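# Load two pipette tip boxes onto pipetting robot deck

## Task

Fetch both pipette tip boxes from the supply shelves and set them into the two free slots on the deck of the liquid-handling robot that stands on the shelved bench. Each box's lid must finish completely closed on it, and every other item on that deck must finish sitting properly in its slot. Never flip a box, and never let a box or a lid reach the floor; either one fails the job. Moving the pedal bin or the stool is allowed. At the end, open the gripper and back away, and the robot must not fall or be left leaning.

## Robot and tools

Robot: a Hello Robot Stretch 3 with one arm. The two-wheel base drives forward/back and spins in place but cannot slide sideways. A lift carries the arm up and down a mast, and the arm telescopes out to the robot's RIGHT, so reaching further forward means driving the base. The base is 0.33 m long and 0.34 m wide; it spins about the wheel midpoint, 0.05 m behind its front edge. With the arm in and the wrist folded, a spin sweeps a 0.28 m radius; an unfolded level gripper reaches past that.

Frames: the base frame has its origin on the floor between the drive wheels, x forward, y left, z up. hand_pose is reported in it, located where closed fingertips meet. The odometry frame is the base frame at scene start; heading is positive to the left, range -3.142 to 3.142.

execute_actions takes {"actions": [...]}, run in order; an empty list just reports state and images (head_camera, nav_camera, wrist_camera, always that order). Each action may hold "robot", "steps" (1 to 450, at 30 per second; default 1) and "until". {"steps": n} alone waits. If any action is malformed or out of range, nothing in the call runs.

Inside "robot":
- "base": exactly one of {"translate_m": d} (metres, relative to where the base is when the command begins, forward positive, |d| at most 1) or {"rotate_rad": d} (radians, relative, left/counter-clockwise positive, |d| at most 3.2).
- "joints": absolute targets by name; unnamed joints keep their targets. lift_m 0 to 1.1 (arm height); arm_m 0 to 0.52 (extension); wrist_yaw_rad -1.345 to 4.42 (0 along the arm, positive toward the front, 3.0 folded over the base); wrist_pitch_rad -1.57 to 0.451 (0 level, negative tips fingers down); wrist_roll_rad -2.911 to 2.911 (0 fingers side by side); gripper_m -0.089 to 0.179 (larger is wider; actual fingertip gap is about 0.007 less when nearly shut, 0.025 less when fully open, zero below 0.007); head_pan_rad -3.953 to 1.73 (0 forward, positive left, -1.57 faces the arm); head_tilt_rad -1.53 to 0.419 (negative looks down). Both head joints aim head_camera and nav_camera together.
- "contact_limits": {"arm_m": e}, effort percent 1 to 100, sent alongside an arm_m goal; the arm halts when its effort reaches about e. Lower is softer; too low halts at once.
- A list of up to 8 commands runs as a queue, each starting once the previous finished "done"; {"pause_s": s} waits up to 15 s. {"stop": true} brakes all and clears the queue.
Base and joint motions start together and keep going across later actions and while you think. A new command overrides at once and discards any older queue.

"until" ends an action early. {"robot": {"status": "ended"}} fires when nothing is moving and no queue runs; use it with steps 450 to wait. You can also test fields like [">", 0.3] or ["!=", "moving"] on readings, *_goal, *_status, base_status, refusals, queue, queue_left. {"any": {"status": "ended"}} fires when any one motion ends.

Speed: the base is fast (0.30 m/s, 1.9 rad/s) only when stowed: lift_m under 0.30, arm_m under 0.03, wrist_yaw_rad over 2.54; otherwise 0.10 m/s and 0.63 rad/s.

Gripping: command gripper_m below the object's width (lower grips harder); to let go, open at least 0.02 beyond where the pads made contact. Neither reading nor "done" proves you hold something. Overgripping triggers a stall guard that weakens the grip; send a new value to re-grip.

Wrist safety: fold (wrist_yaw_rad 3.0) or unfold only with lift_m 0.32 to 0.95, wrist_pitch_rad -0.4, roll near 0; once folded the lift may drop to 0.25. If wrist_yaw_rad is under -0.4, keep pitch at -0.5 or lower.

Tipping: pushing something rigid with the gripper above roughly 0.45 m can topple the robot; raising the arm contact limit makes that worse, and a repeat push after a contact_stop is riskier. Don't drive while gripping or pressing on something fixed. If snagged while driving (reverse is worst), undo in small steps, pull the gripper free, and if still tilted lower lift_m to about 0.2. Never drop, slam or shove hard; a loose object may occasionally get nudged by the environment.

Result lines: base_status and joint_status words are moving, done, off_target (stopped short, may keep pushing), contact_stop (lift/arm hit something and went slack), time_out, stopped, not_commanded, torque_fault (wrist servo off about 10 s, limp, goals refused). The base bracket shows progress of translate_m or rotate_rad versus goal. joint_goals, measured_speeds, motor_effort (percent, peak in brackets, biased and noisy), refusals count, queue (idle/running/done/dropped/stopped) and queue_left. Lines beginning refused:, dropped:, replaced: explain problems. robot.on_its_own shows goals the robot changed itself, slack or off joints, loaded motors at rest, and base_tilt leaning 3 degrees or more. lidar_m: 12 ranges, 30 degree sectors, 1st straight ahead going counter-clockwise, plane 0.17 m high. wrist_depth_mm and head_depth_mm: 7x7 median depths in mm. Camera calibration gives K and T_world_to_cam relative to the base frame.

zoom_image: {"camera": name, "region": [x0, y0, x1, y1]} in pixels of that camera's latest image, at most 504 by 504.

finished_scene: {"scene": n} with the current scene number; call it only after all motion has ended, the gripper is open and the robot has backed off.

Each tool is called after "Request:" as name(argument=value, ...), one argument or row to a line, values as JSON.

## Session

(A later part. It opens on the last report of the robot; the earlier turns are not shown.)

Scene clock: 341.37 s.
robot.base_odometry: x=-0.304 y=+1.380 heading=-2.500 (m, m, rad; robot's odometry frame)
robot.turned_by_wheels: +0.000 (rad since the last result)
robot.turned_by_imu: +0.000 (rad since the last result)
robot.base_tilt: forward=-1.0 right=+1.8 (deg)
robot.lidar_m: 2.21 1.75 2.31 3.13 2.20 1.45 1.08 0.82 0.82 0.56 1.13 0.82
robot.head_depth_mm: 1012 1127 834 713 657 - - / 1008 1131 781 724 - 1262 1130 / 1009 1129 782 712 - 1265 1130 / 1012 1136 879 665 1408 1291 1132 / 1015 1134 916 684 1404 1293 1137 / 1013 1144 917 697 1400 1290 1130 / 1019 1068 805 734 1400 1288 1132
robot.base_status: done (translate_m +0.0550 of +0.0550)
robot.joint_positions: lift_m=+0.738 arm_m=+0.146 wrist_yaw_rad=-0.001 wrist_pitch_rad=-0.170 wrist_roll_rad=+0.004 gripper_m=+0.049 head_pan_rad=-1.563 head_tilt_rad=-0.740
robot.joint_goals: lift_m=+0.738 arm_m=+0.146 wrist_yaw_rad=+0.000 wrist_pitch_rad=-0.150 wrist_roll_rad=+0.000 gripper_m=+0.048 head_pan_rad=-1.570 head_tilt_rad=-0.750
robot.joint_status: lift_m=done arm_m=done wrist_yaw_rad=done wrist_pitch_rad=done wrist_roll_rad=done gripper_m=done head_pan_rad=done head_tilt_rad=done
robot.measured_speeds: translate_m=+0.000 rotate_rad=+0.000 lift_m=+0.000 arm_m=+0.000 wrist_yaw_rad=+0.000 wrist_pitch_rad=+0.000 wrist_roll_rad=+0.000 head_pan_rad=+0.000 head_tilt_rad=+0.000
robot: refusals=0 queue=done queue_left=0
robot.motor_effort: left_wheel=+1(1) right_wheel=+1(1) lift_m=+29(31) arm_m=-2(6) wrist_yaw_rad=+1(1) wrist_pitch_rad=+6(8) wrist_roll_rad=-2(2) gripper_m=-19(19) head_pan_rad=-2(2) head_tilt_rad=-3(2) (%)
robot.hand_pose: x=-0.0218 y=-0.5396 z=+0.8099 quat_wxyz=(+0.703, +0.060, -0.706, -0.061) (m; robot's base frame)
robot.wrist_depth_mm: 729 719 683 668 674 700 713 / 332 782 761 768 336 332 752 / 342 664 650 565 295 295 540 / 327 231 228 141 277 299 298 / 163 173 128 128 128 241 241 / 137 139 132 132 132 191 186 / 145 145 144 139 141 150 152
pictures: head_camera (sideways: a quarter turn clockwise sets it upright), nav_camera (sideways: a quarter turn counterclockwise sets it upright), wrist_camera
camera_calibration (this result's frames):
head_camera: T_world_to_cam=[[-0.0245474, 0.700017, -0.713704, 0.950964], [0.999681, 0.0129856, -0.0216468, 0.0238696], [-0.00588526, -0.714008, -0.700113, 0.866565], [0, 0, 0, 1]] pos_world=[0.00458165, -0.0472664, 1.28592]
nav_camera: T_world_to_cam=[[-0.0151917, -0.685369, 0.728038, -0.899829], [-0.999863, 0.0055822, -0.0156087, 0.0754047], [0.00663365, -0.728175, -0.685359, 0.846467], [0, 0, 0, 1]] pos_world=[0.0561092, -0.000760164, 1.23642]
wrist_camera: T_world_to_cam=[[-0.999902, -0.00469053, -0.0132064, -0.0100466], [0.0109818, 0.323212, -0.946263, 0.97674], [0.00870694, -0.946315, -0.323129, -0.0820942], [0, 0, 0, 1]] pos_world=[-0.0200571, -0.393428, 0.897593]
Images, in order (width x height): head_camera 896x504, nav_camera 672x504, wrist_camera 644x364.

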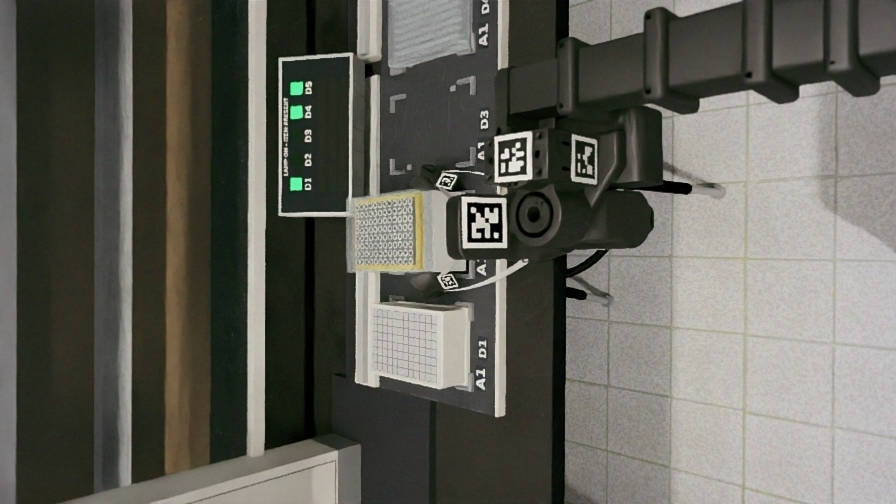

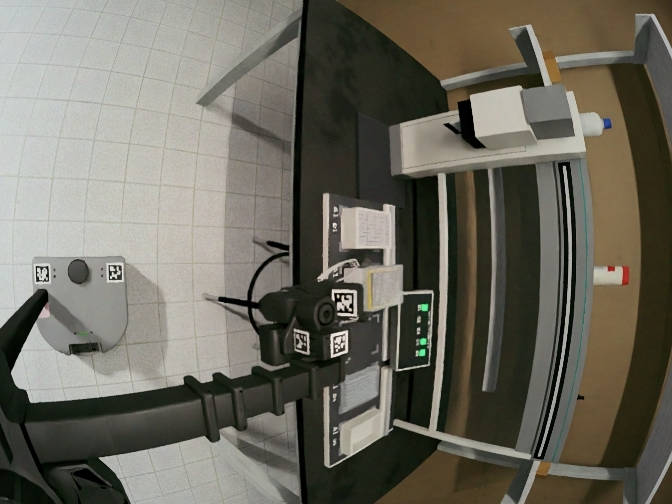

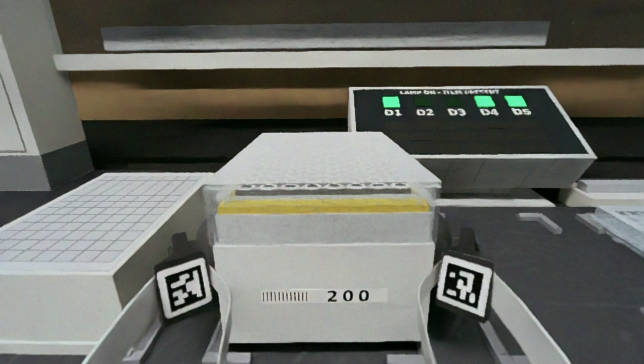

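Request:
execute_actions(
  actions=[
    {"robot":[{"joints":{"lift_m":0.731,"arm_m":0.142}}],"steps":450,"until":{"robot":{"status":"ended"}}},
    {"steps":10},
  ],
)

Scene clock: 344.17 s.
robot.base_odometry: x=-0.304 y=+1.380 heading=-2.500 (m, m, rad; robot's odometry frame)
robot.turned_by_wheels: +0.000 (rad since the last result)
robot.turned_by_imu: +0.000 (rad since the last result)
robot.base_tilt: forward=-1.0 right=+1.9 (deg)
robot.lidar_m: 2.21 1.75 2.30 3.13 2.21 1.45 1.08 0.82 0.82 0.56 1.13 0.82
robot.head_depth_mm: 1003 1133 833 712 657 - - / 1006 1137 779 713 - 1251 1136 / 1012 1142 783 694 - 1266 1130 / 1010 1131 883 664 1416 1289 1126 / 1017 1143 919 682 1411 1286 1130 / 1016 1141 915 699 1416 1290 1130 / 1024 1075 804 730 1407 1299 1125
robot.base_status: done (translate_m +0.0550 of +0.0550)
robot.joint_positions: lift_m=+0.731 arm_m=+0.142 wrist_yaw_rad=-0.001 wrist_pitch_rad=-0.154 wrist_roll_rad=+0.004 gripper_m=+0.049 head_pan_rad=-1.563 head_tilt_rad=-0.740
robot.joint_goals: lift_m=+0.731 arm_m=+0.142 wrist_yaw_rad=+0.000 wrist_pitch_rad=-0.150 wrist_roll_rad=+0.000 gripper_m=+0.048 head_pan_rad=-1.570 head_tilt_rad=-0.750
robot.joint_status: lift_m=done arm_m=done wrist_yaw_rad=done wrist_pitch_rad=done wrist_roll_rad=done gripper_m=done head_pan_rad=done head_tilt_rad=done
robot.measured_speeds: translate_m=+0.000 rotate_rad=+0.000 lift_m=+0.000 arm_m=+0.000 wrist_yaw_rad=+0.000 wrist_pitch_rad=+0.000 wrist_roll_rad=+0.000 head_pan_rad=+0.000 head_tilt_rad=+0.000
robot: refusals=0 queue=done queue_left=0
robot.motor_effort: left_wheel=+1(0) right_wheel=+1(1) lift_m=+28(30) arm_m=-7(7) wrist_yaw_rad=+1(0) wrist_pitch_rad=+1(6) wrist_roll_rad=-2(2) gripper_m=-19(19) head_pan_rad=-3(3) head_tilt_rad=-4(3) (%)
robot.hand_pose: x=-0.0218 y=-0.5369 z=+0.8068 quat_wxyz=(+0.704, +0.054, -0.706, -0.055) (m; robot's base frame)
robot.wrist_depth_mm: 736 733 730 725 701 657 728 / 339 787 764 756 340 335 750 / 341 684 688 575 298 295 558 / 328 226 224 142 279 301 296 / 157 167 128 128 128 237 237 / 137 141 133 133 133 186 182 / 145 145 140 139 139 146 148
pictures: head_camera (sideways: a quarter turn clockwise sets it upright), nav_camera (sideways: a quarter turn counterclockwise sets it upright), wrist_camera
camera_calibration (this result's frames):
head_camera: T_world_to_cam=[[-0.0245473, 0.700017, -0.713704, 0.950964], [0.999681, 0.0129855, -0.0216468, 0.0238696], [-0.00588534, -0.714008, -0.700113, 0.866565], [0, 0, 0, 1]] pos_world=[0.00458164, -0.0472664, 1.28592]
nav_camera: T_world_to_cam=[[-0.0151917, -0.685369, 0.728038, -0.899829], [-0.999863, 0.00558232, -0.0156087, 0.0754047], [0.00663356, -0.728175, -0.685359, 0.846467], [0, 0, 0, 1]] pos_world=[0.0561092, -0.00076017, 1.23642]
wrist_camera: T_world_to_cam=[[-0.999902, -0.00488999, -0.0130933, -0.0102766], [0.0109463, 0.308507, -0.951159, 0.968979], [0.00869054, -0.95121, -0.308423, -0.0950594], [0, 0, 0, 1]] pos_world=[-0.0200562, -0.389408, 0.892201]
Images, in order (width x height): head_camera 896x504, nav_camera 672x504, wrist_camera 644x364.

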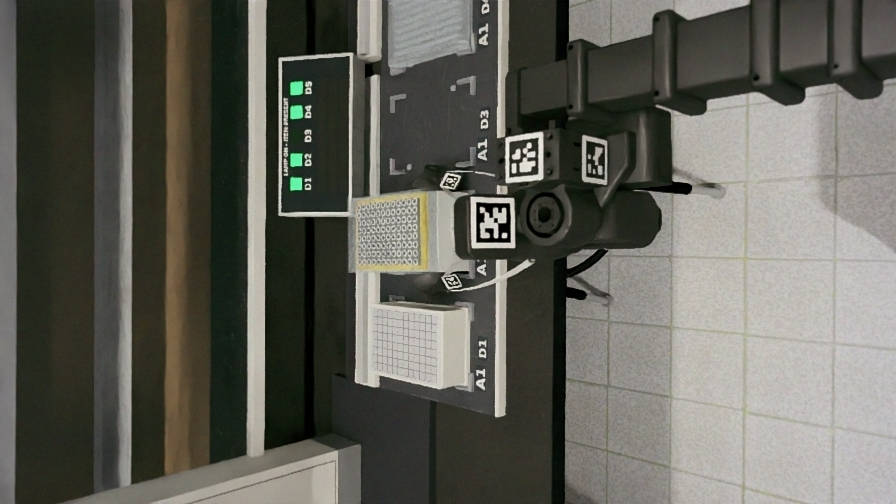

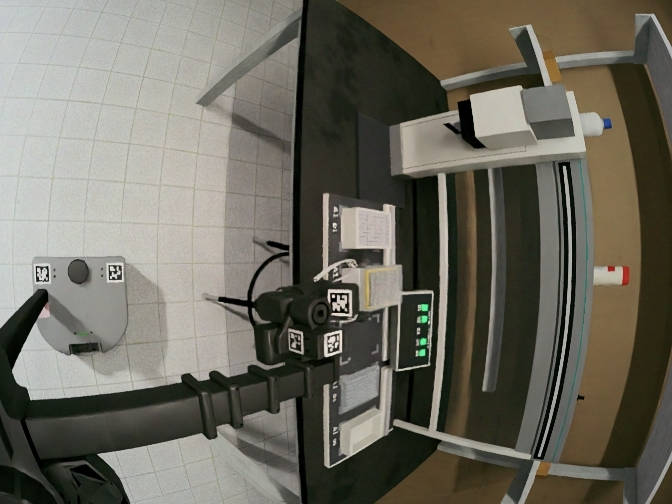

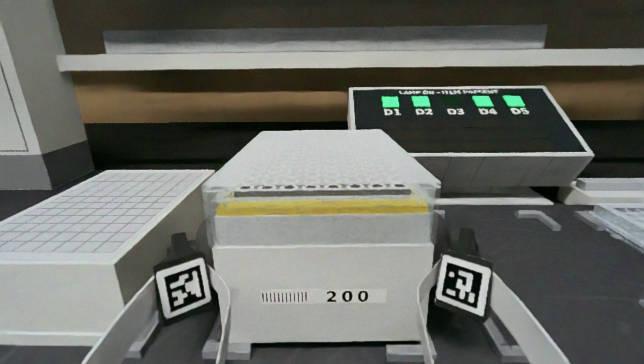

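Request:
execute_actions(
  actions=[
    {"robot":[{"joints":{"gripper_m":0.112,"lift_m":0.735}}],"steps":450,"until":{"robot":{"status":"ended"}}},
    {"steps":10},
  ],
)

Request:
zoom_image(
  camera="head_camera",
  region=[320, 150, 520, 400],
)

Scene clock: 348.83 s.
robot.base_odometry: x=-0.304 y=+1.380 heading=-2.500 (m, m, rad; robot's odometry frame)
robot.turned_by_wheels: +0.000 (rad since the last result)
robot.turned_by_imu: +0.001 (rad since the last result)
robot.base_tilt: forward=-1.0 right=+2.1 (deg)
robot.lidar_m: 2.21 1.75 2.31 3.13 2.20 1.45 1.08 0.82 0.83 0.56 1.13 0.82
robot.head_depth_mm: 1011 1136 835 715 658 - - / 1006 1135 783 727 - 1243 1127 / 1014 1132 786 704 - 1257 1132 / 1009 1132 883 664 1404 1287 1129 / 1013 1134 909 681 1408 1294 1136 / 1010 1142 916 696 1410 1291 1132 / 1016 1066 803 731 1418 1288 1131
robot.base_status: done (translate_m +0.0550 of +0.0550)
robot.joint_positions: lift_m=+0.735 arm_m=+0.142 wrist_yaw_rad=-0.001 wrist_pitch_rad=-0.165 wrist_roll_rad=+0.004 gripper_m=+0.112 head_pan_rad=-1.563 head_tilt_rad=-0.740
robot.joint_goals: lift_m=+0.735 arm_m=+0.142 wrist_yaw_rad=+0.000 wrist_pitch_rad=-0.150 wrist_roll_rad=+0.000 gripper_m=+0.112 head_pan_rad=-1.570 head_tilt_rad=-0.750
robot.joint_status: lift_m=done arm_m=done wrist_yaw_rad=done wrist_pitch_rad=done wrist_roll_rad=done gripper_m=done head_pan_rad=done head_tilt_rad=done
robot.measured_speeds: translate_m=+0.000 rotate_rad=+0.000 lift_m=+0.000 arm_m=+0.000 wrist_yaw_rad=+0.000 wrist_pitch_rad=+0.000 wrist_roll_rad=+0.000 head_pan_rad=+0.000 head_tilt_rad=+0.000
robot: refusals=0 queue=done queue_left=0
robot.motor_effort: left_wheel=+1(1) right_wheel=+0(1) lift_m=+43(44) arm_m=-6(7) wrist_yaw_rad=+0(1) wrist_pitch_rad=+5(4) wrist_roll_rad=-2(2) gripper_m=+0(85) head_pan_rad=-2(2) head_tilt_rad=-3(3) (%)
robot.hand_pose: x=-0.0217 y=-0.5361 z=+0.8077 quat_wxyz=(+0.704, +0.058, -0.706, -0.059) (m; robot's base frame)
robot.wrist_depth_mm: 722 722 673 677 672 715 722 / 338 782 766 768 337 334 760 / 344 662 649 560 295 293 544 / 326 225 230 156 292 304 293 / 158 168 131 129 130 244 235 / 139 140 135 134 135 192 182 / 146 146 143 142 140 144 149
pictures: head_camera (sideways: a quarter turn clockwise sets it upright), nav_camera (sideways: a quarter turn counterclockwise sets it upright), wrist_camera
camera_calibration (this result's frames):
head_camera: T_world_to_cam=[[-0.0245475, 0.700017, -0.713704, 0.950964], [0.999681, 0.0129857, -0.0216468, 0.0238696], [-0.00588517, -0.714008, -0.700113, 0.866564], [0, 0, 0, 1]] pos_world=[0.00458165, -0.0472664, 1.28592]
nav_camera: T_world_to_cam=[[-0.0151916, -0.685369, 0.728038, -0.89983], [-0.999863, 0.00558208, -0.0156087, 0.0754047], [0.00663373, -0.728175, -0.685359, 0.846467], [0, 0, 0, 1]] pos_world=[0.0561092, -0.000760162, 1.23642]
wrist_camera: T_world_to_cam=[[-0.9999, -0.00509797, -0.0131585, -0.0102338], [0.0108509, 0.318389, -0.947898, 0.972228], [0.00902188, -0.947947, -0.318302, -0.084338], [0, 0, 0, 1]] pos_world=[-0.0200214, -0.389546, 0.894594]
Images, in order (width x height): head_camera 896x504, nav_camera 672x504, wrist_camera 644x364.

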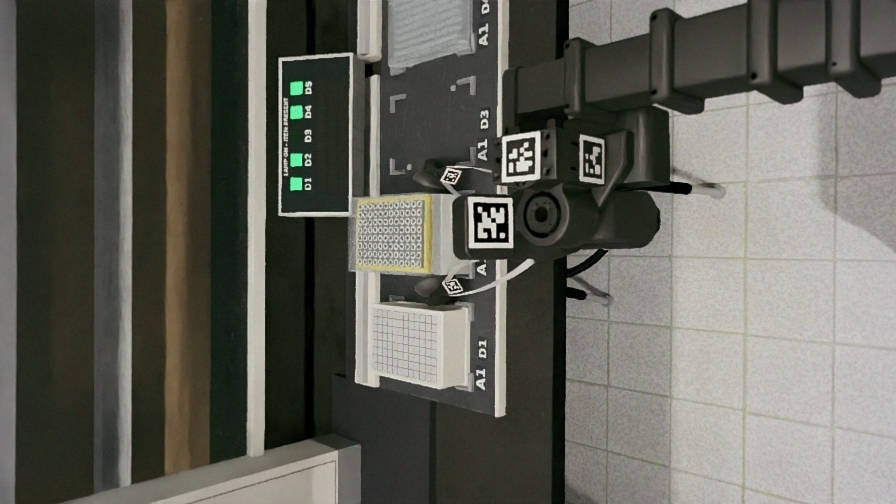

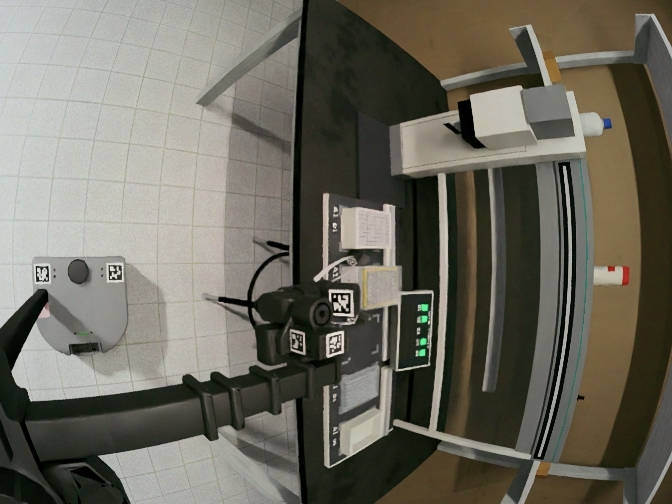

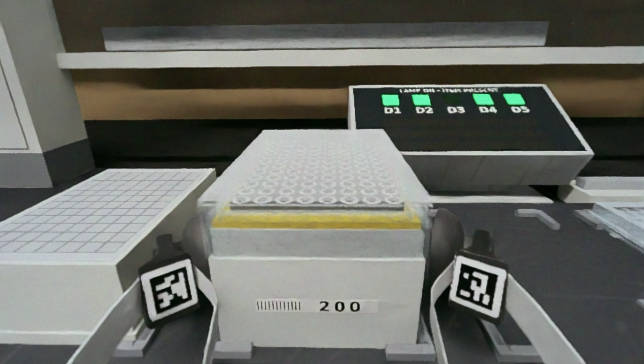

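Region (320, 150, 520, 400) of head_camera's 896x504 image, scaled by 2.016, with more detail than that image has; it fills the left 403 columns of this view, and the rest is white.

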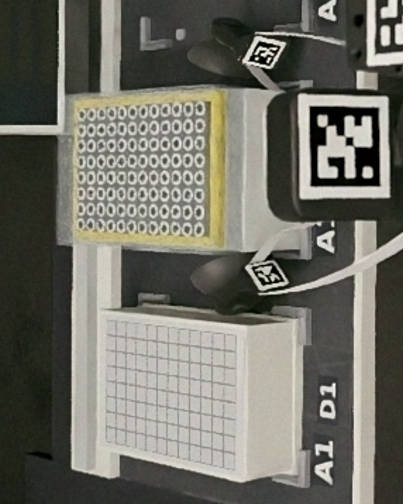

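Request:
execute_actions(
  actions=[
    {"robot":[{"joints":{"arm_m":0.085}},{"joints":{"lift_m":0.78}},{"joints":{"arm_m":0.0}}],"steps":450,"until":{"robot":{"status":"ended"}}},
  ],
)

Scene clock: 367.63 s.
robot.base_odometry: x=-0.304 y=+1.380 heading=-2.500 (m, m, rad; robot's odometry frame)
robot.turned_by_wheels: +0.000 (rad since the last result)
robot.turned_by_imu: +0.001 (rad since the last result)
robot.base_tilt: forward=-1.0 right=+1.9 (deg)
robot.lidar_m: 2.21 1.75 2.31 3.13 2.20 1.45 1.08 0.82 0.82 0.56 1.13 0.82
robot.head_depth_mm: 1011 1136 831 712 1408 1367 - / 1008 1138 785 715 1317 - - / 1015 1137 785 695 657 - 1100 / 1015 1130 879 674 655 1286 1101 / 1014 1148 918 686 1417 1291 1131 / 1016 1141 914 694 1406 1293 1136 / 1010 1070 804 731 1398 1296 1134
robot.base_status: done (translate_m +0.0550 of +0.0550)
robot.joint_positions: lift_m=+0.780 arm_m=+0.000 wrist_yaw_rad=-0.001 wrist_pitch_rad=-0.165 wrist_roll_rad=+0.004 gripper_m=+0.112 head_pan_rad=-1.563 head_tilt_rad=-0.740
robot.joint_goals: lift_m=+0.780 arm_m=+0.000 wrist_yaw_rad=+0.000 wrist_pitch_rad=-0.150 wrist_roll_rad=+0.000 gripper_m=+0.112 head_pan_rad=-1.570 head_tilt_rad=-0.750
robot.joint_status: lift_m=done arm_m=done wrist_yaw_rad=done wrist_pitch_rad=done wrist_roll_rad=done gripper_m=done head_pan_rad=done head_tilt_rad=done
robot.measured_speeds: translate_m=+0.000 rotate_rad=+0.000 lift_m=+0.000 arm_m=+0.000 wrist_yaw_rad=+0.000 wrist_pitch_rad=+0.000 wrist_roll_rad=+0.000 head_pan_rad=+0.000 head_tilt_rad=+0.000
robot: refusals=0 queue=done queue_left=0
robot.motor_effort: left_wheel=+1(1) right_wheel=+0(0) lift_m=+43(45) arm_m=-6(10) wrist_yaw_rad=+1(1) wrist_pitch_rad=+4(5) wrist_roll_rad=-2(2) gripper_m=+0(0) head_pan_rad=-1(1) head_tilt_rad=-3(3) (%)
robot.hand_pose: x=-0.0217 y=-0.3941 z=+0.8526 quat_wxyz=(+0.704, +0.058, -0.706, -0.059) (m; robot's base frame)
robot.wrist_depth_mm: 411 866 861 862 856 841 827 / 432 481 793 825 820 916 896 / 462 480 854 782 467 724 733 / 476 469 386 285 429 441 436 / 363 301 297 284 331 336 323 / 276 271 261 259 258 265 253 / 227 218 223 225 223 218 220
pictures: head_camera (sideways: a quarter turn clockwise sets it upright), nav_camera (sideways: a quarter turn counterclockwise sets it upright), wrist_camera
camera_calibration (this result's frames):
head_camera: T_world_to_cam=[[-0.0245475, 0.700018, -0.713703, 0.950962], [0.999681, 0.0129857, -0.0216468, 0.0238696], [-0.00588518, -0.714007, -0.700114, 0.866566], [0, 0, 0, 1]] pos_world=[0.00458165, -0.0472663, 1.28592]
nav_camera: T_world_to_cam=[[-0.0151916, -0.68537, 0.728037, -0.899828], [-0.999863, 0.00558211, -0.0156087, 0.0754046], [0.00663372, -0.728174, -0.685361, 0.846468], [0, 0, 0, 1]] pos_world=[0.0561092, -0.000760041, 1.23642]
wrist_camera: T_world_to_cam=[[-0.9999, -0.00520056, -0.0131605, -0.00893073], [0.010817, 0.318711, -0.94779, 0.969632], [0.00912344, -0.947838, -0.318623, 0.0648986], [0, 0, 0, 1]] pos_world=[-0.0200105, -0.247565, 0.939569]
Images, in order (width x height): head_camera 896x504, nav_camera 672x504, wrist_camera 644x364.

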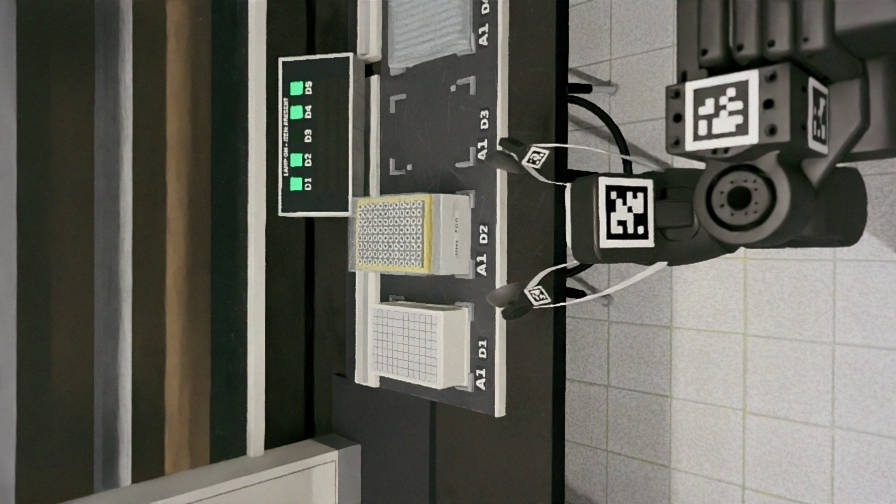

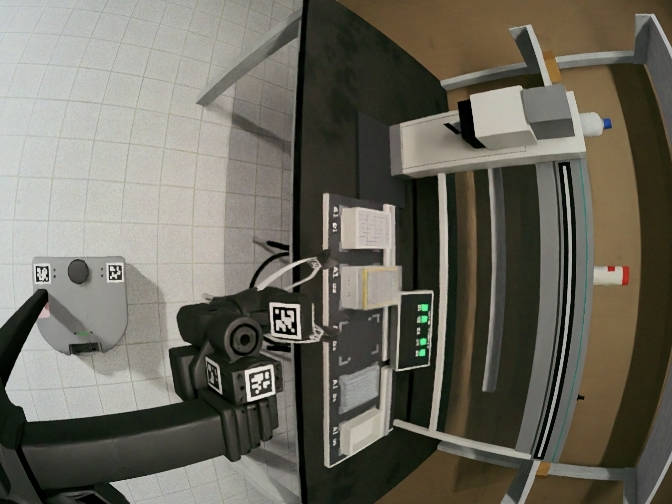

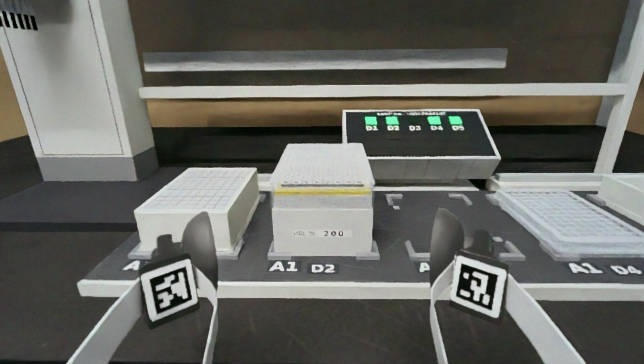

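Request:
execute_actions(
  actions=[
    {"robot":[{"base":{"rotate_rad":-0.496}},{"base":{"translate_m":-0.15}},{"base":{"translate_m":-0.547},"joints":{"lift_m":0.56,"gripper_m":0.17,"head_tilt_rad":-0.8}},{"base":{"rotate_rad":-1.05}}],"steps":450,"until":{"robot":{"status":"ended"}}},
  ],
)

Scene clock: 391.43 s.
robot.base_odometry: x=+0.386 y=+1.481 heading=+2.238 (m, m, rad; robot's odometry frame)
robot.turned_by_wheels: -1.546 (rad since the last result)
robot.turned_by_imu: -1.554 (rad since the last result)
robot.base_tilt: forward=-1.1 right=+1.9 (deg)
robot.lidar_m: 0.77 1.01 1.52 2.26 2.34 2.88 2.81 0.83 0.76 0.57 0.48 1.38
robot.head_depth_mm: 603 610 524 1006 887 1213 1130 / 755 608 525 1002 888 1217 - / 755 608 523 999 888 1225 - / 745 610 524 945 888 1245 1117 / 743 610 525 979 874 1212 1116 / 602 565 524 678 1385 1269 1119 / 411 442 536 1403 1474 1263 1118
robot.base_status: done (rotate_rad -1.0498 of -1.0500)
robot.joint_positions: lift_m=+0.560 arm_m=+0.000 wrist_yaw_rad=-0.001 wrist_pitch_rad=-0.165 wrist_roll_rad=+0.004 gripper_m=+0.170 head_pan_rad=-1.563 head_tilt_rad=-0.790
robot.joint_goals: lift_m=+0.560 arm_m=+0.000 wrist_yaw_rad=+0.000 wrist_pitch_rad=-0.150 wrist_roll_rad=+0.000 gripper_m=+0.170 head_pan_rad=-1.570 head_tilt_rad=-0.800
robot.joint_status: lift_m=done arm_m=done wrist_yaw_rad=done wrist_pitch_rad=done wrist_roll_rad=done gripper_m=done head_pan_rad=done head_tilt_rad=done
robot.measured_speeds: translate_m=+0.000 rotate_rad=+0.000 lift_m=+0.000 arm_m=+0.000 wrist_yaw_rad=+0.000 wrist_pitch_rad=+0.000 wrist_roll_rad=+0.000 head_pan_rad=+0.000 head_tilt_rad=+0.000
robot: refusals=0 queue=done queue_left=0
robot.motor_effort: left_wheel=+5(9) right_wheel=-5(8) lift_m=+31(44) arm_m=-6(6) wrist_yaw_rad=+0(0) wrist_pitch_rad=+5(5) wrist_roll_rad=-2(2) gripper_m=+1(93) head_pan_rad=-2(2) head_tilt_rad=-4(9) (%)
robot.hand_pose: x=-0.0217 y=-0.3941 z=+0.6330 quat_wxyz=(+0.704, +0.058, -0.706, -0.059) (m; robot's base frame)
robot.wrist_depth_mm: 204 287 544 580 580 580 576 / 204 283 546 622 623 611 600 / 210 287 537 654 647 632 633 / 221 286 476 394 522 517 522 / 236 307 374 372 370 381 366 / 871 290 289 288 285 286 283 / 874 267 262 258 255 252 253
pictures: head_camera (sideways: a quarter turn clockwise sets it upright), nav_camera (sideways: a quarter turn counterclockwise sets it upright), wrist_camera
camera_calibration (this result's frames):
head_camera: T_world_to_cam=[[-0.0248049, 0.73433, -0.678339, 0.904879], [0.999673, 0.0140385, -0.0213579, 0.0234922], [-0.00616092, -0.678648, -0.734438, 0.911209], [0, 0, 0, 1]] pos_world=[0.00457484, -0.0464204, 1.28354]
nav_camera: T_world_to_cam=[[-0.0149285, -0.720406, 0.693392, -0.854681], [-0.999868, 0.00634229, -0.0149374, 0.0745298], [0.00636331, -0.693524, -0.720406, 0.89205], [0, 0, 0, 1]] pos_world=[0.0560845, 0.00246799, 1.23638]
wrist_camera: T_world_to_cam=[[-0.9999, -0.00520555, -0.0131612, -0.0118202], [0.0108154, 0.318777, -0.947768, 0.761553], [0.00912914, -0.947815, -0.318689, -0.00499994], [0, 0, 0, 1]] pos_world=[-0.0200099, -0.247566, 0.720026]
Images, in order (width x height): head_camera 896x504, nav_camera 672x504, wrist_camera 644x364.

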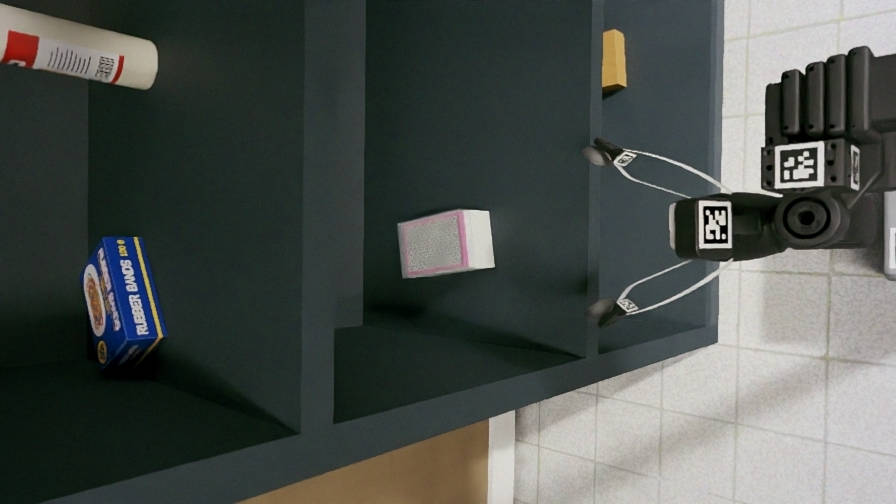

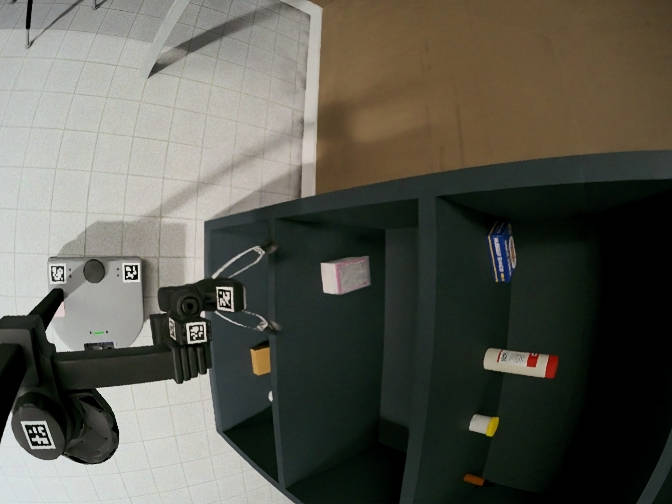

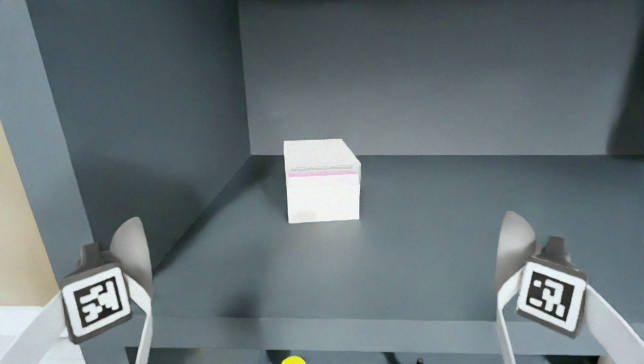

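Request:
execute_actions(
  actions=[
    {"robot":[{"base":{"translate_m":-0.028},"joints":{"lift_m":0.50,"wrist_yaw_rad":0.15,"arm_m":0.15}}],"steps":450,"until":{"robot":{"status":"ended"}}},
  ],
)

Scene clock: 397.73 s.
robot.base_odometry: x=+0.403 y=+1.459 heading=+2.238 (m, m, rad; robot's odometry frame)
robot.turned_by_wheels: +0.000 (rad since the last result)
robot.turned_by_imu: +0.001 (rad since the last result)
robot.base_tilt: forward=-1.0 right=+1.9 (deg)
robot.lidar_m: 0.80 1.04 1.54 2.25 2.33 2.85 2.78 0.80 0.87 0.67 0.49 1.39
robot.head_depth_mm: 725 609 523 1004 886 1222 1118 / 723 608 524 1004 885 1216 - / 758 609 525 1005 868 1224 1125 / 755 610 525 939 884 1220 1115 / 741 610 524 1008 888 1211 1117 / 660 607 526 735 858 1248 1117 / 490 492 507 1366 1470 1260 1121
robot.base_status: done (translate_m -0.0280 of -0.0280)
robot.joint_positions: lift_m=+0.500 arm_m=+0.150 wrist_yaw_rad=+0.149 wrist_pitch_rad=-0.166 wrist_roll_rad=+0.004 gripper_m=+0.170 head_pan_rad=-1.563 head_tilt_rad=-0.790
robot.joint_goals: lift_m=+0.500 arm_m=+0.150 wrist_yaw_rad=+0.150 wrist_pitch_rad=-0.150 wrist_roll_rad=+0.000 gripper_m=+0.170 head_pan_rad=-1.570 head_tilt_rad=-0.800
robot.joint_status: lift_m=done arm_m=done wrist_yaw_rad=done wrist_pitch_rad=done wrist_roll_rad=done gripper_m=done head_pan_rad=done head_tilt_rad=done
robot.measured_speeds: translate_m=+0.000 rotate_rad=+0.000 lift_m=+0.000 arm_m=+0.000 wrist_yaw_rad=+0.000 wrist_pitch_rad=+0.000 wrist_roll_rad=+0.000 head_pan_rad=+0.000 head_tilt_rad=+0.000
robot: refusals=0 queue=done queue_left=0
robot.motor_effort: left_wheel=+4(6) right_wheel=-4(9) lift_m=+31(31) arm_m=+5(8) wrist_yaw_rad=+0(2) wrist_pitch_rad=+4(5) wrist_roll_rad=-2(2) gripper_m=+0(0) head_pan_rad=-2(1) head_tilt_rad=-4(4) (%)
robot.hand_pose: x=+0.0156 y=-0.5406 z=+0.5729 quat_wxyz=(+0.706, +0.111, -0.699, -0.006) (m; robot's base frame)
robot.wrist_depth_mm: 187 239 383 465 442 424 412 / 188 241 390 486 463 452 424 / 190 246 392 487 487 471 448 / 192 249 341 229 302 350 347 / 191 239 253 236 238 255 245 / - 196 195 195 194 193 192 / - 156 158 159 157 157 151
pictures: head_camera (sideways: a quarter turn clockwise sets it upright), nav_camera (sideways: a quarter turn counterclockwise sets it upright), wrist_camera
camera_calibration (this result's frames):
head_camera: T_world_to_cam=[[-0.0248036, 0.734334, -0.678335, 0.904873], [0.999673, 0.0140368, -0.0213579, 0.0234921], [-0.00616217, -0.678643, -0.734443, 0.911214], [0, 0, 0, 1]] pos_world=[0.00457475, -0.0464203, 1.28354]
nav_camera: T_world_to_cam=[[-0.0149297, -0.72041, 0.693388, -0.854675], [-0.999868, 0.00634417, -0.0149373, 0.0745297], [0.00636203, -0.693519, -0.72041, 0.892055], [0, 0, 0, 1]] pos_world=[0.0560845, 0.00246831, 1.23638]
wrist_camera: T_world_to_cam=[[-0.987873, -0.154702, -0.0131635, -0.0571693], [-0.0370446, 0.317188, -0.947639, 0.750695], [0.150777, -0.93566, -0.319072, -0.15877], [0, 0, 0, 1]] pos_world=[-0.00472813, -0.39551, 0.659976]
Images, in order (width x height): head_camera 896x504, nav_camera 672x504, wrist_camera 644x364.

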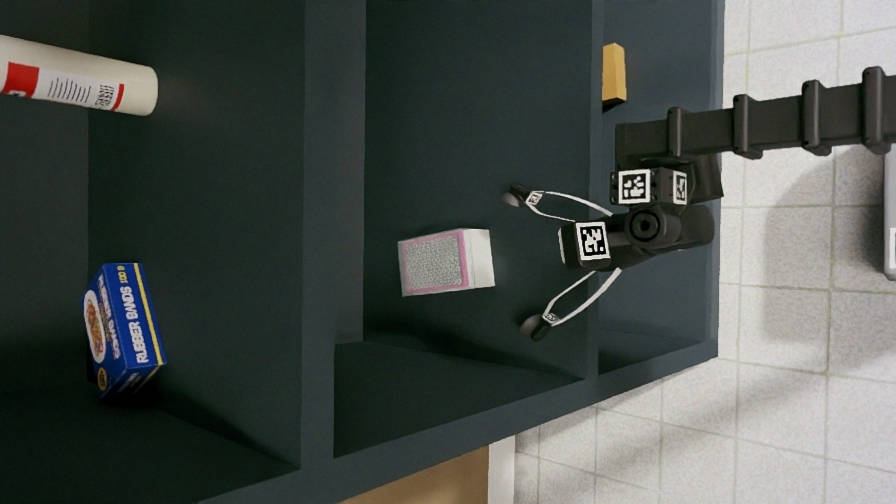

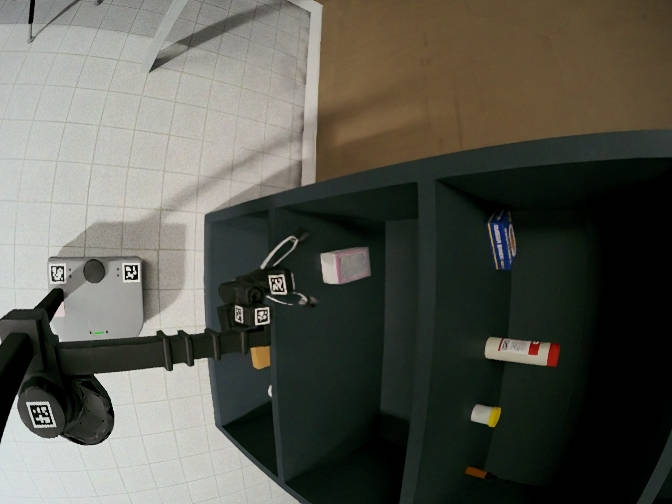

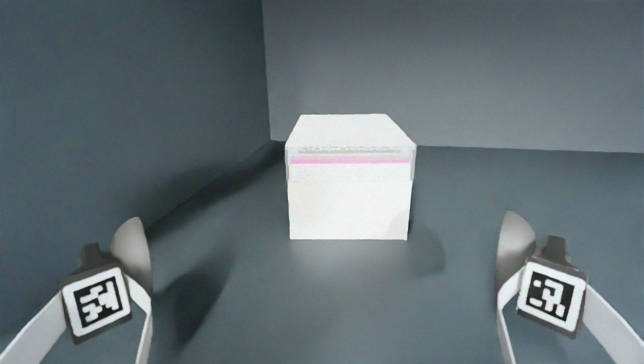

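Request:
execute_actions(
  actions=[
    {"robot":[{"base":{"translate_m":0.006},"joints":{"lift_m":0.490,"wrist_yaw_rad":0.125,"arm_m":0.258}},{"joints":{"gripper_m":0.105}}],"steps":450,"until":{"robot":{"status":"ended"}}},
    {"steps":5},
  ],
)

Scene clock: 407.30 s.
robot.base_odometry: x=+0.399 y=+1.464 heading=+2.238 (m, m, rad; robot's odometry frame)
robot.turned_by_wheels: +0.000 (rad since the last result)
robot.turned_by_imu: +0.001 (rad since the last result)
robot.base_tilt: forward=-1.0 right=+1.9 (deg)
robot.lidar_m: 0.79 1.03 1.54 2.26 2.33 2.86 2.79 0.81 0.88 0.65 0.49 1.38
robot.head_depth_mm: 724 609 524 999 889 1220 1116 / 727 610 525 1001 888 1229 - / 752 608 524 1004 1098 1219 1115 / 758 611 524 940 911 1225 1119 / 744 610 524 992 889 1205 1119 / 659 586 523 708 884 1260 1119 / 472 474 506 1362 1464 1262 1125
robot.base_status: done (translate_m +0.0060 of +0.0060)
robot.joint_positions: lift_m=+0.490 arm_m=+0.258 wrist_yaw_rad=+0.124 wrist_pitch_rad=-0.166 wrist_roll_rad=+0.004 gripper_m=+0.105 head_pan_rad=-1.563 head_tilt_rad=-0.790
robot.joint_goals: lift_m=+0.490 arm_m=+0.258 wrist_yaw_rad=+0.125 wrist_pitch_rad=-0.150 wrist_roll_rad=+0.000 gripper_m=+0.105 head_pan_rad=-1.570 head_tilt_rad=-0.800
robot.joint_status: lift_m=done arm_m=done wrist_yaw_rad=done wrist_pitch_rad=done wrist_roll_rad=done gripper_m=done head_pan_rad=done head_tilt_rad=done
robot.measured_speeds: translate_m=+0.000 rotate_rad=+0.000 lift_m=+0.000 arm_m=+0.000 wrist_yaw_rad=+0.000 wrist_pitch_rad=+0.000 wrist_roll_rad=+0.000 head_pan_rad=+0.000 head_tilt_rad=+0.000
robot: refusals=0 queue=done queue_left=0
robot.motor_effort: left_wheel=+4(10) right_wheel=-4(7) lift_m=+31(31) arm_m=+5(2) wrist_yaw_rad=+0(2) wrist_pitch_rad=+5(5) wrist_roll_rad=-2(2) gripper_m=-1(90) head_pan_rad=-3(3) head_tilt_rad=-3(3) (%)
robot.hand_pose: x=+0.0093 y=-0.6495 z=+0.5629 quat_wxyz=(+0.706, +0.102, -0.701, -0.015) (m; robot's base frame)
robot.wrist_depth_mm: 186 243 367 361 349 336 323 / 188 242 389 381 367 354 341 / 190 245 399 394 387 373 357 / 191 249 307 143 275 323 317 / 192 226 125 124 123 229 227 / 180 180 129 129 129 185 175 / 146 144 138 136 138 144 143
pictures: head_camera (sideways: a quarter turn clockwise sets it upright), nav_camera (sideways: a quarter turn counterclockwise sets it upright), wrist_camera
camera_calibration (this result's frames):
head_camera: T_world_to_cam=[[-0.0247851, 0.734335, -0.678335, 0.904873], [0.999674, 0.0140116, -0.0213579, 0.0234921], [-0.00617932, -0.678643, -0.734443, 0.911214], [0, 0, 0, 1]] pos_world=[0.00457358, -0.0464203, 1.28354]
nav_camera: T_world_to_cam=[[-0.0149479, -0.72041, 0.693387, -0.854674], [-0.999868, 0.00636945, -0.0149373, 0.0745297], [0.00634451, -0.693519, -0.72041, 0.892056], [0, 0, 0, 1]] pos_world=[0.0560846, 0.00246707, 1.23638]
wrist_camera: T_world_to_cam=[[-0.9915, -0.129439, -0.013163, -0.0639164], [-0.0289378, 0.318031, -0.947638, 0.775998], [0.126848, -0.939203, -0.319074, -0.26495], [0, 0, 0, 1]] pos_world=[-0.00730909, -0.503907, 0.649985]
Images, in order (width x height): head_camera 896x504, nav_camera 672x504, wrist_camera 644x364.

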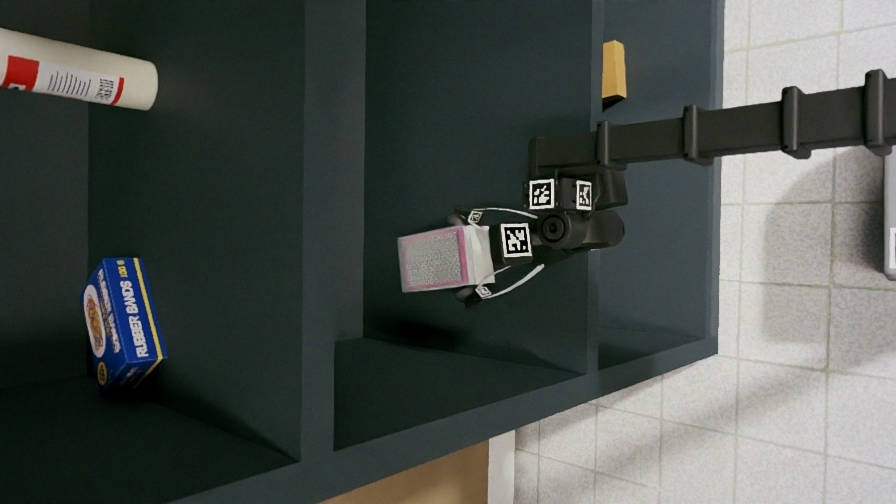

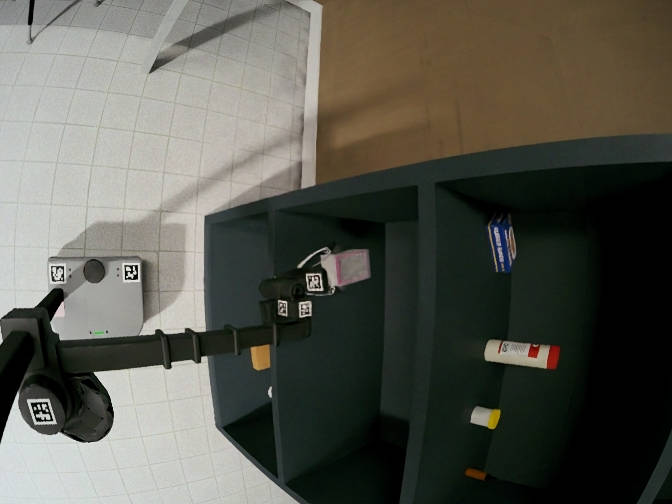

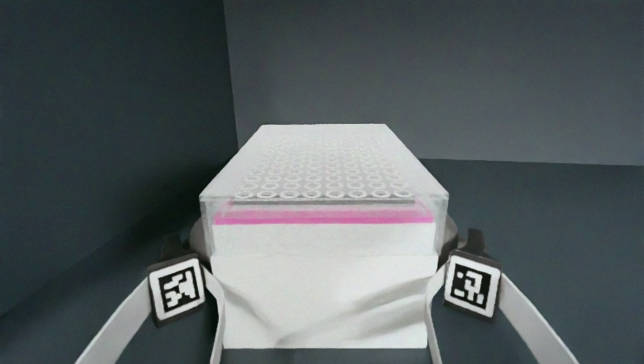

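Request:
execute_actions(
  actions=[
    {"robot":[{"joints":{"gripper_m":0.048}},{"pause_s":0.7},{"joints":{"lift_m":0.51}},{"pause_s":0.7},{"joints":{"lift_m":0.53}},{"pause_s":1.0},{"joints":{"lift_m":0.56}}],"steps":450,"until":{"robot":{"status":"ended"}}},
    {"steps":30},
  ],
)

Scene clock: 416.37 s.
robot.base_odometry: x=+0.399 y=+1.464 heading=+2.238 (m, m, rad; robot's odometry frame)
robot.turned_by_wheels: +0.000 (rad since the last result)
robot.turned_by_imu: +0.001 (rad since the last result)
robot.base_tilt: forward=-1.0 right=+2.0 (deg)
robot.lidar_m: 0.79 1.03 1.53 2.26 2.33 2.85 2.80 0.80 0.88 0.65 0.49 1.39
robot.head_depth_mm: 726 608 522 1005 889 1219 1130 / 726 605 523 1004 890 - - / 754 610 524 1029 1299 1214 1125 / 755 609 522 894 910 1218 1115 / 743 610 524 986 892 1220 1110 / 657 585 526 708 884 1266 1113 / 472 474 507 1357 1455 1267 1116
robot.base_status: done (translate_m +0.0060 of +0.0060)
robot.joint_positions: lift_m=+0.560 arm_m=+0.258 wrist_yaw_rad=+0.124 wrist_pitch_rad=-0.182 wrist_roll_rad=+0.004 gripper_m=+0.049 head_pan_rad=-1.563 head_tilt_rad=-0.790
robot.joint_goals: lift_m=+0.560 arm_m=+0.258 wrist_yaw_rad=+0.125 wrist_pitch_rad=-0.150 wrist_roll_rad=+0.000 gripper_m=+0.048 head_pan_rad=-1.570 head_tilt_rad=-0.800
robot.joint_status: lift_m=done arm_m=done wrist_yaw_rad=done wrist_pitch_rad=done wrist_roll_rad=done gripper_m=done head_pan_rad=done head_tilt_rad=done
robot.measured_speeds: translate_m=+0.000 rotate_rad=+0.000 lift_m=+0.000 arm_m=+0.000 wrist_yaw_rad=+0.000 wrist_pitch_rad=+0.000 wrist_roll_rad=+0.000 head_pan_rad=+0.000 head_tilt_rad=+0.000
robot: refusals=0 queue=done queue_left=0
robot.motor_effort: left_wheel=+4(4) right_wheel=-3(3) lift_m=+45(47) arm_m=+5(5) wrist_yaw_rad=+0(1) wrist_pitch_rad=+10(10) wrist_roll_rad=-2(2) gripper_m=-19(100) head_pan_rad=-2(3) head_tilt_rad=-3(4) (%)
robot.hand_pose: x=+0.0091 y=-0.6484 z=+0.6283 quat_wxyz=(+0.706, +0.108, -0.700, -0.021) (m; robot's base frame)
robot.wrist_depth_mm: 186 242 366 363 350 338 326 / 189 244 383 382 369 353 340 / 189 246 400 401 388 372 360 / 191 250 348 186 410 389 382 / 194 251 131 131 131 349 349 / 194 234 132 132 132 279 271 / 191 220 212 134 134 223 224
pictures: head_camera (sideways: a quarter turn clockwise sets it upright), nav_camera (sideways: a quarter turn counterclockwise sets it upright), wrist_camera
camera_calibration (this result's frames):
head_camera: T_world_to_cam=[[-0.0247851, 0.734335, -0.678334, 0.904873], [0.999674, 0.0140116, -0.0213579, 0.0234921], [-0.00617932, -0.678642, -0.734443, 0.911215], [0, 0, 0, 1]] pos_world=[0.00457358, -0.0464203, 1.28354]
nav_camera: T_world_to_cam=[[-0.0149479, -0.72041, 0.693387, -0.854674], [-0.999868, 0.00636945, -0.0149373, 0.0745297], [0.0063445, -0.693519, -0.72041, 0.892056], [0, 0, 0, 1]] pos_world=[0.0560846, 0.00246708, 1.23638]
wrist_camera: T_world_to_cam=[[-0.991538, -0.129136, -0.0132607, -0.0628139], [-0.0308706, 0.333779, -0.942146, 0.844304], [0.126091, -0.933764, -0.334941, -0.229537], [0, 0, 0, 1]] pos_world=[-0.00727577, -0.504256, 0.717743]
Images, in order (width x height): head_camera 896x504, nav_camera 672x504, wrist_camera 644x364.

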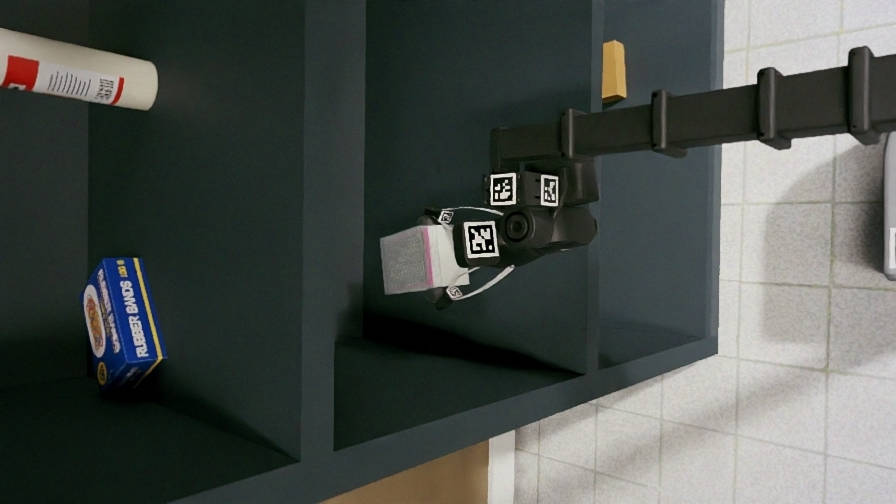

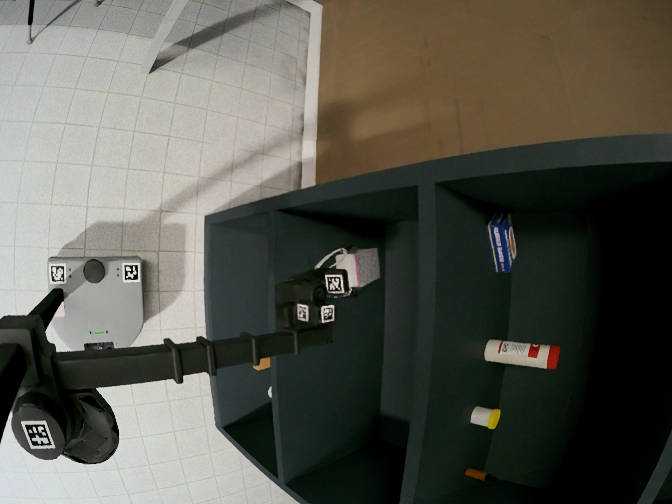

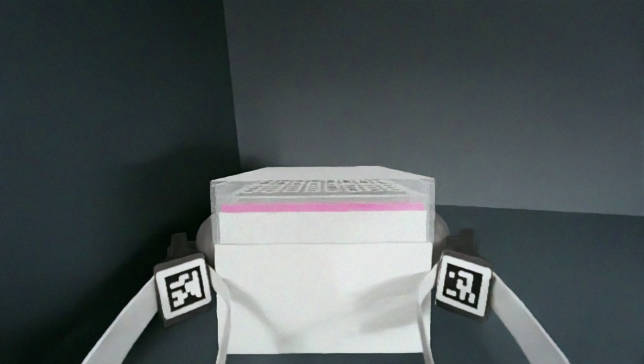

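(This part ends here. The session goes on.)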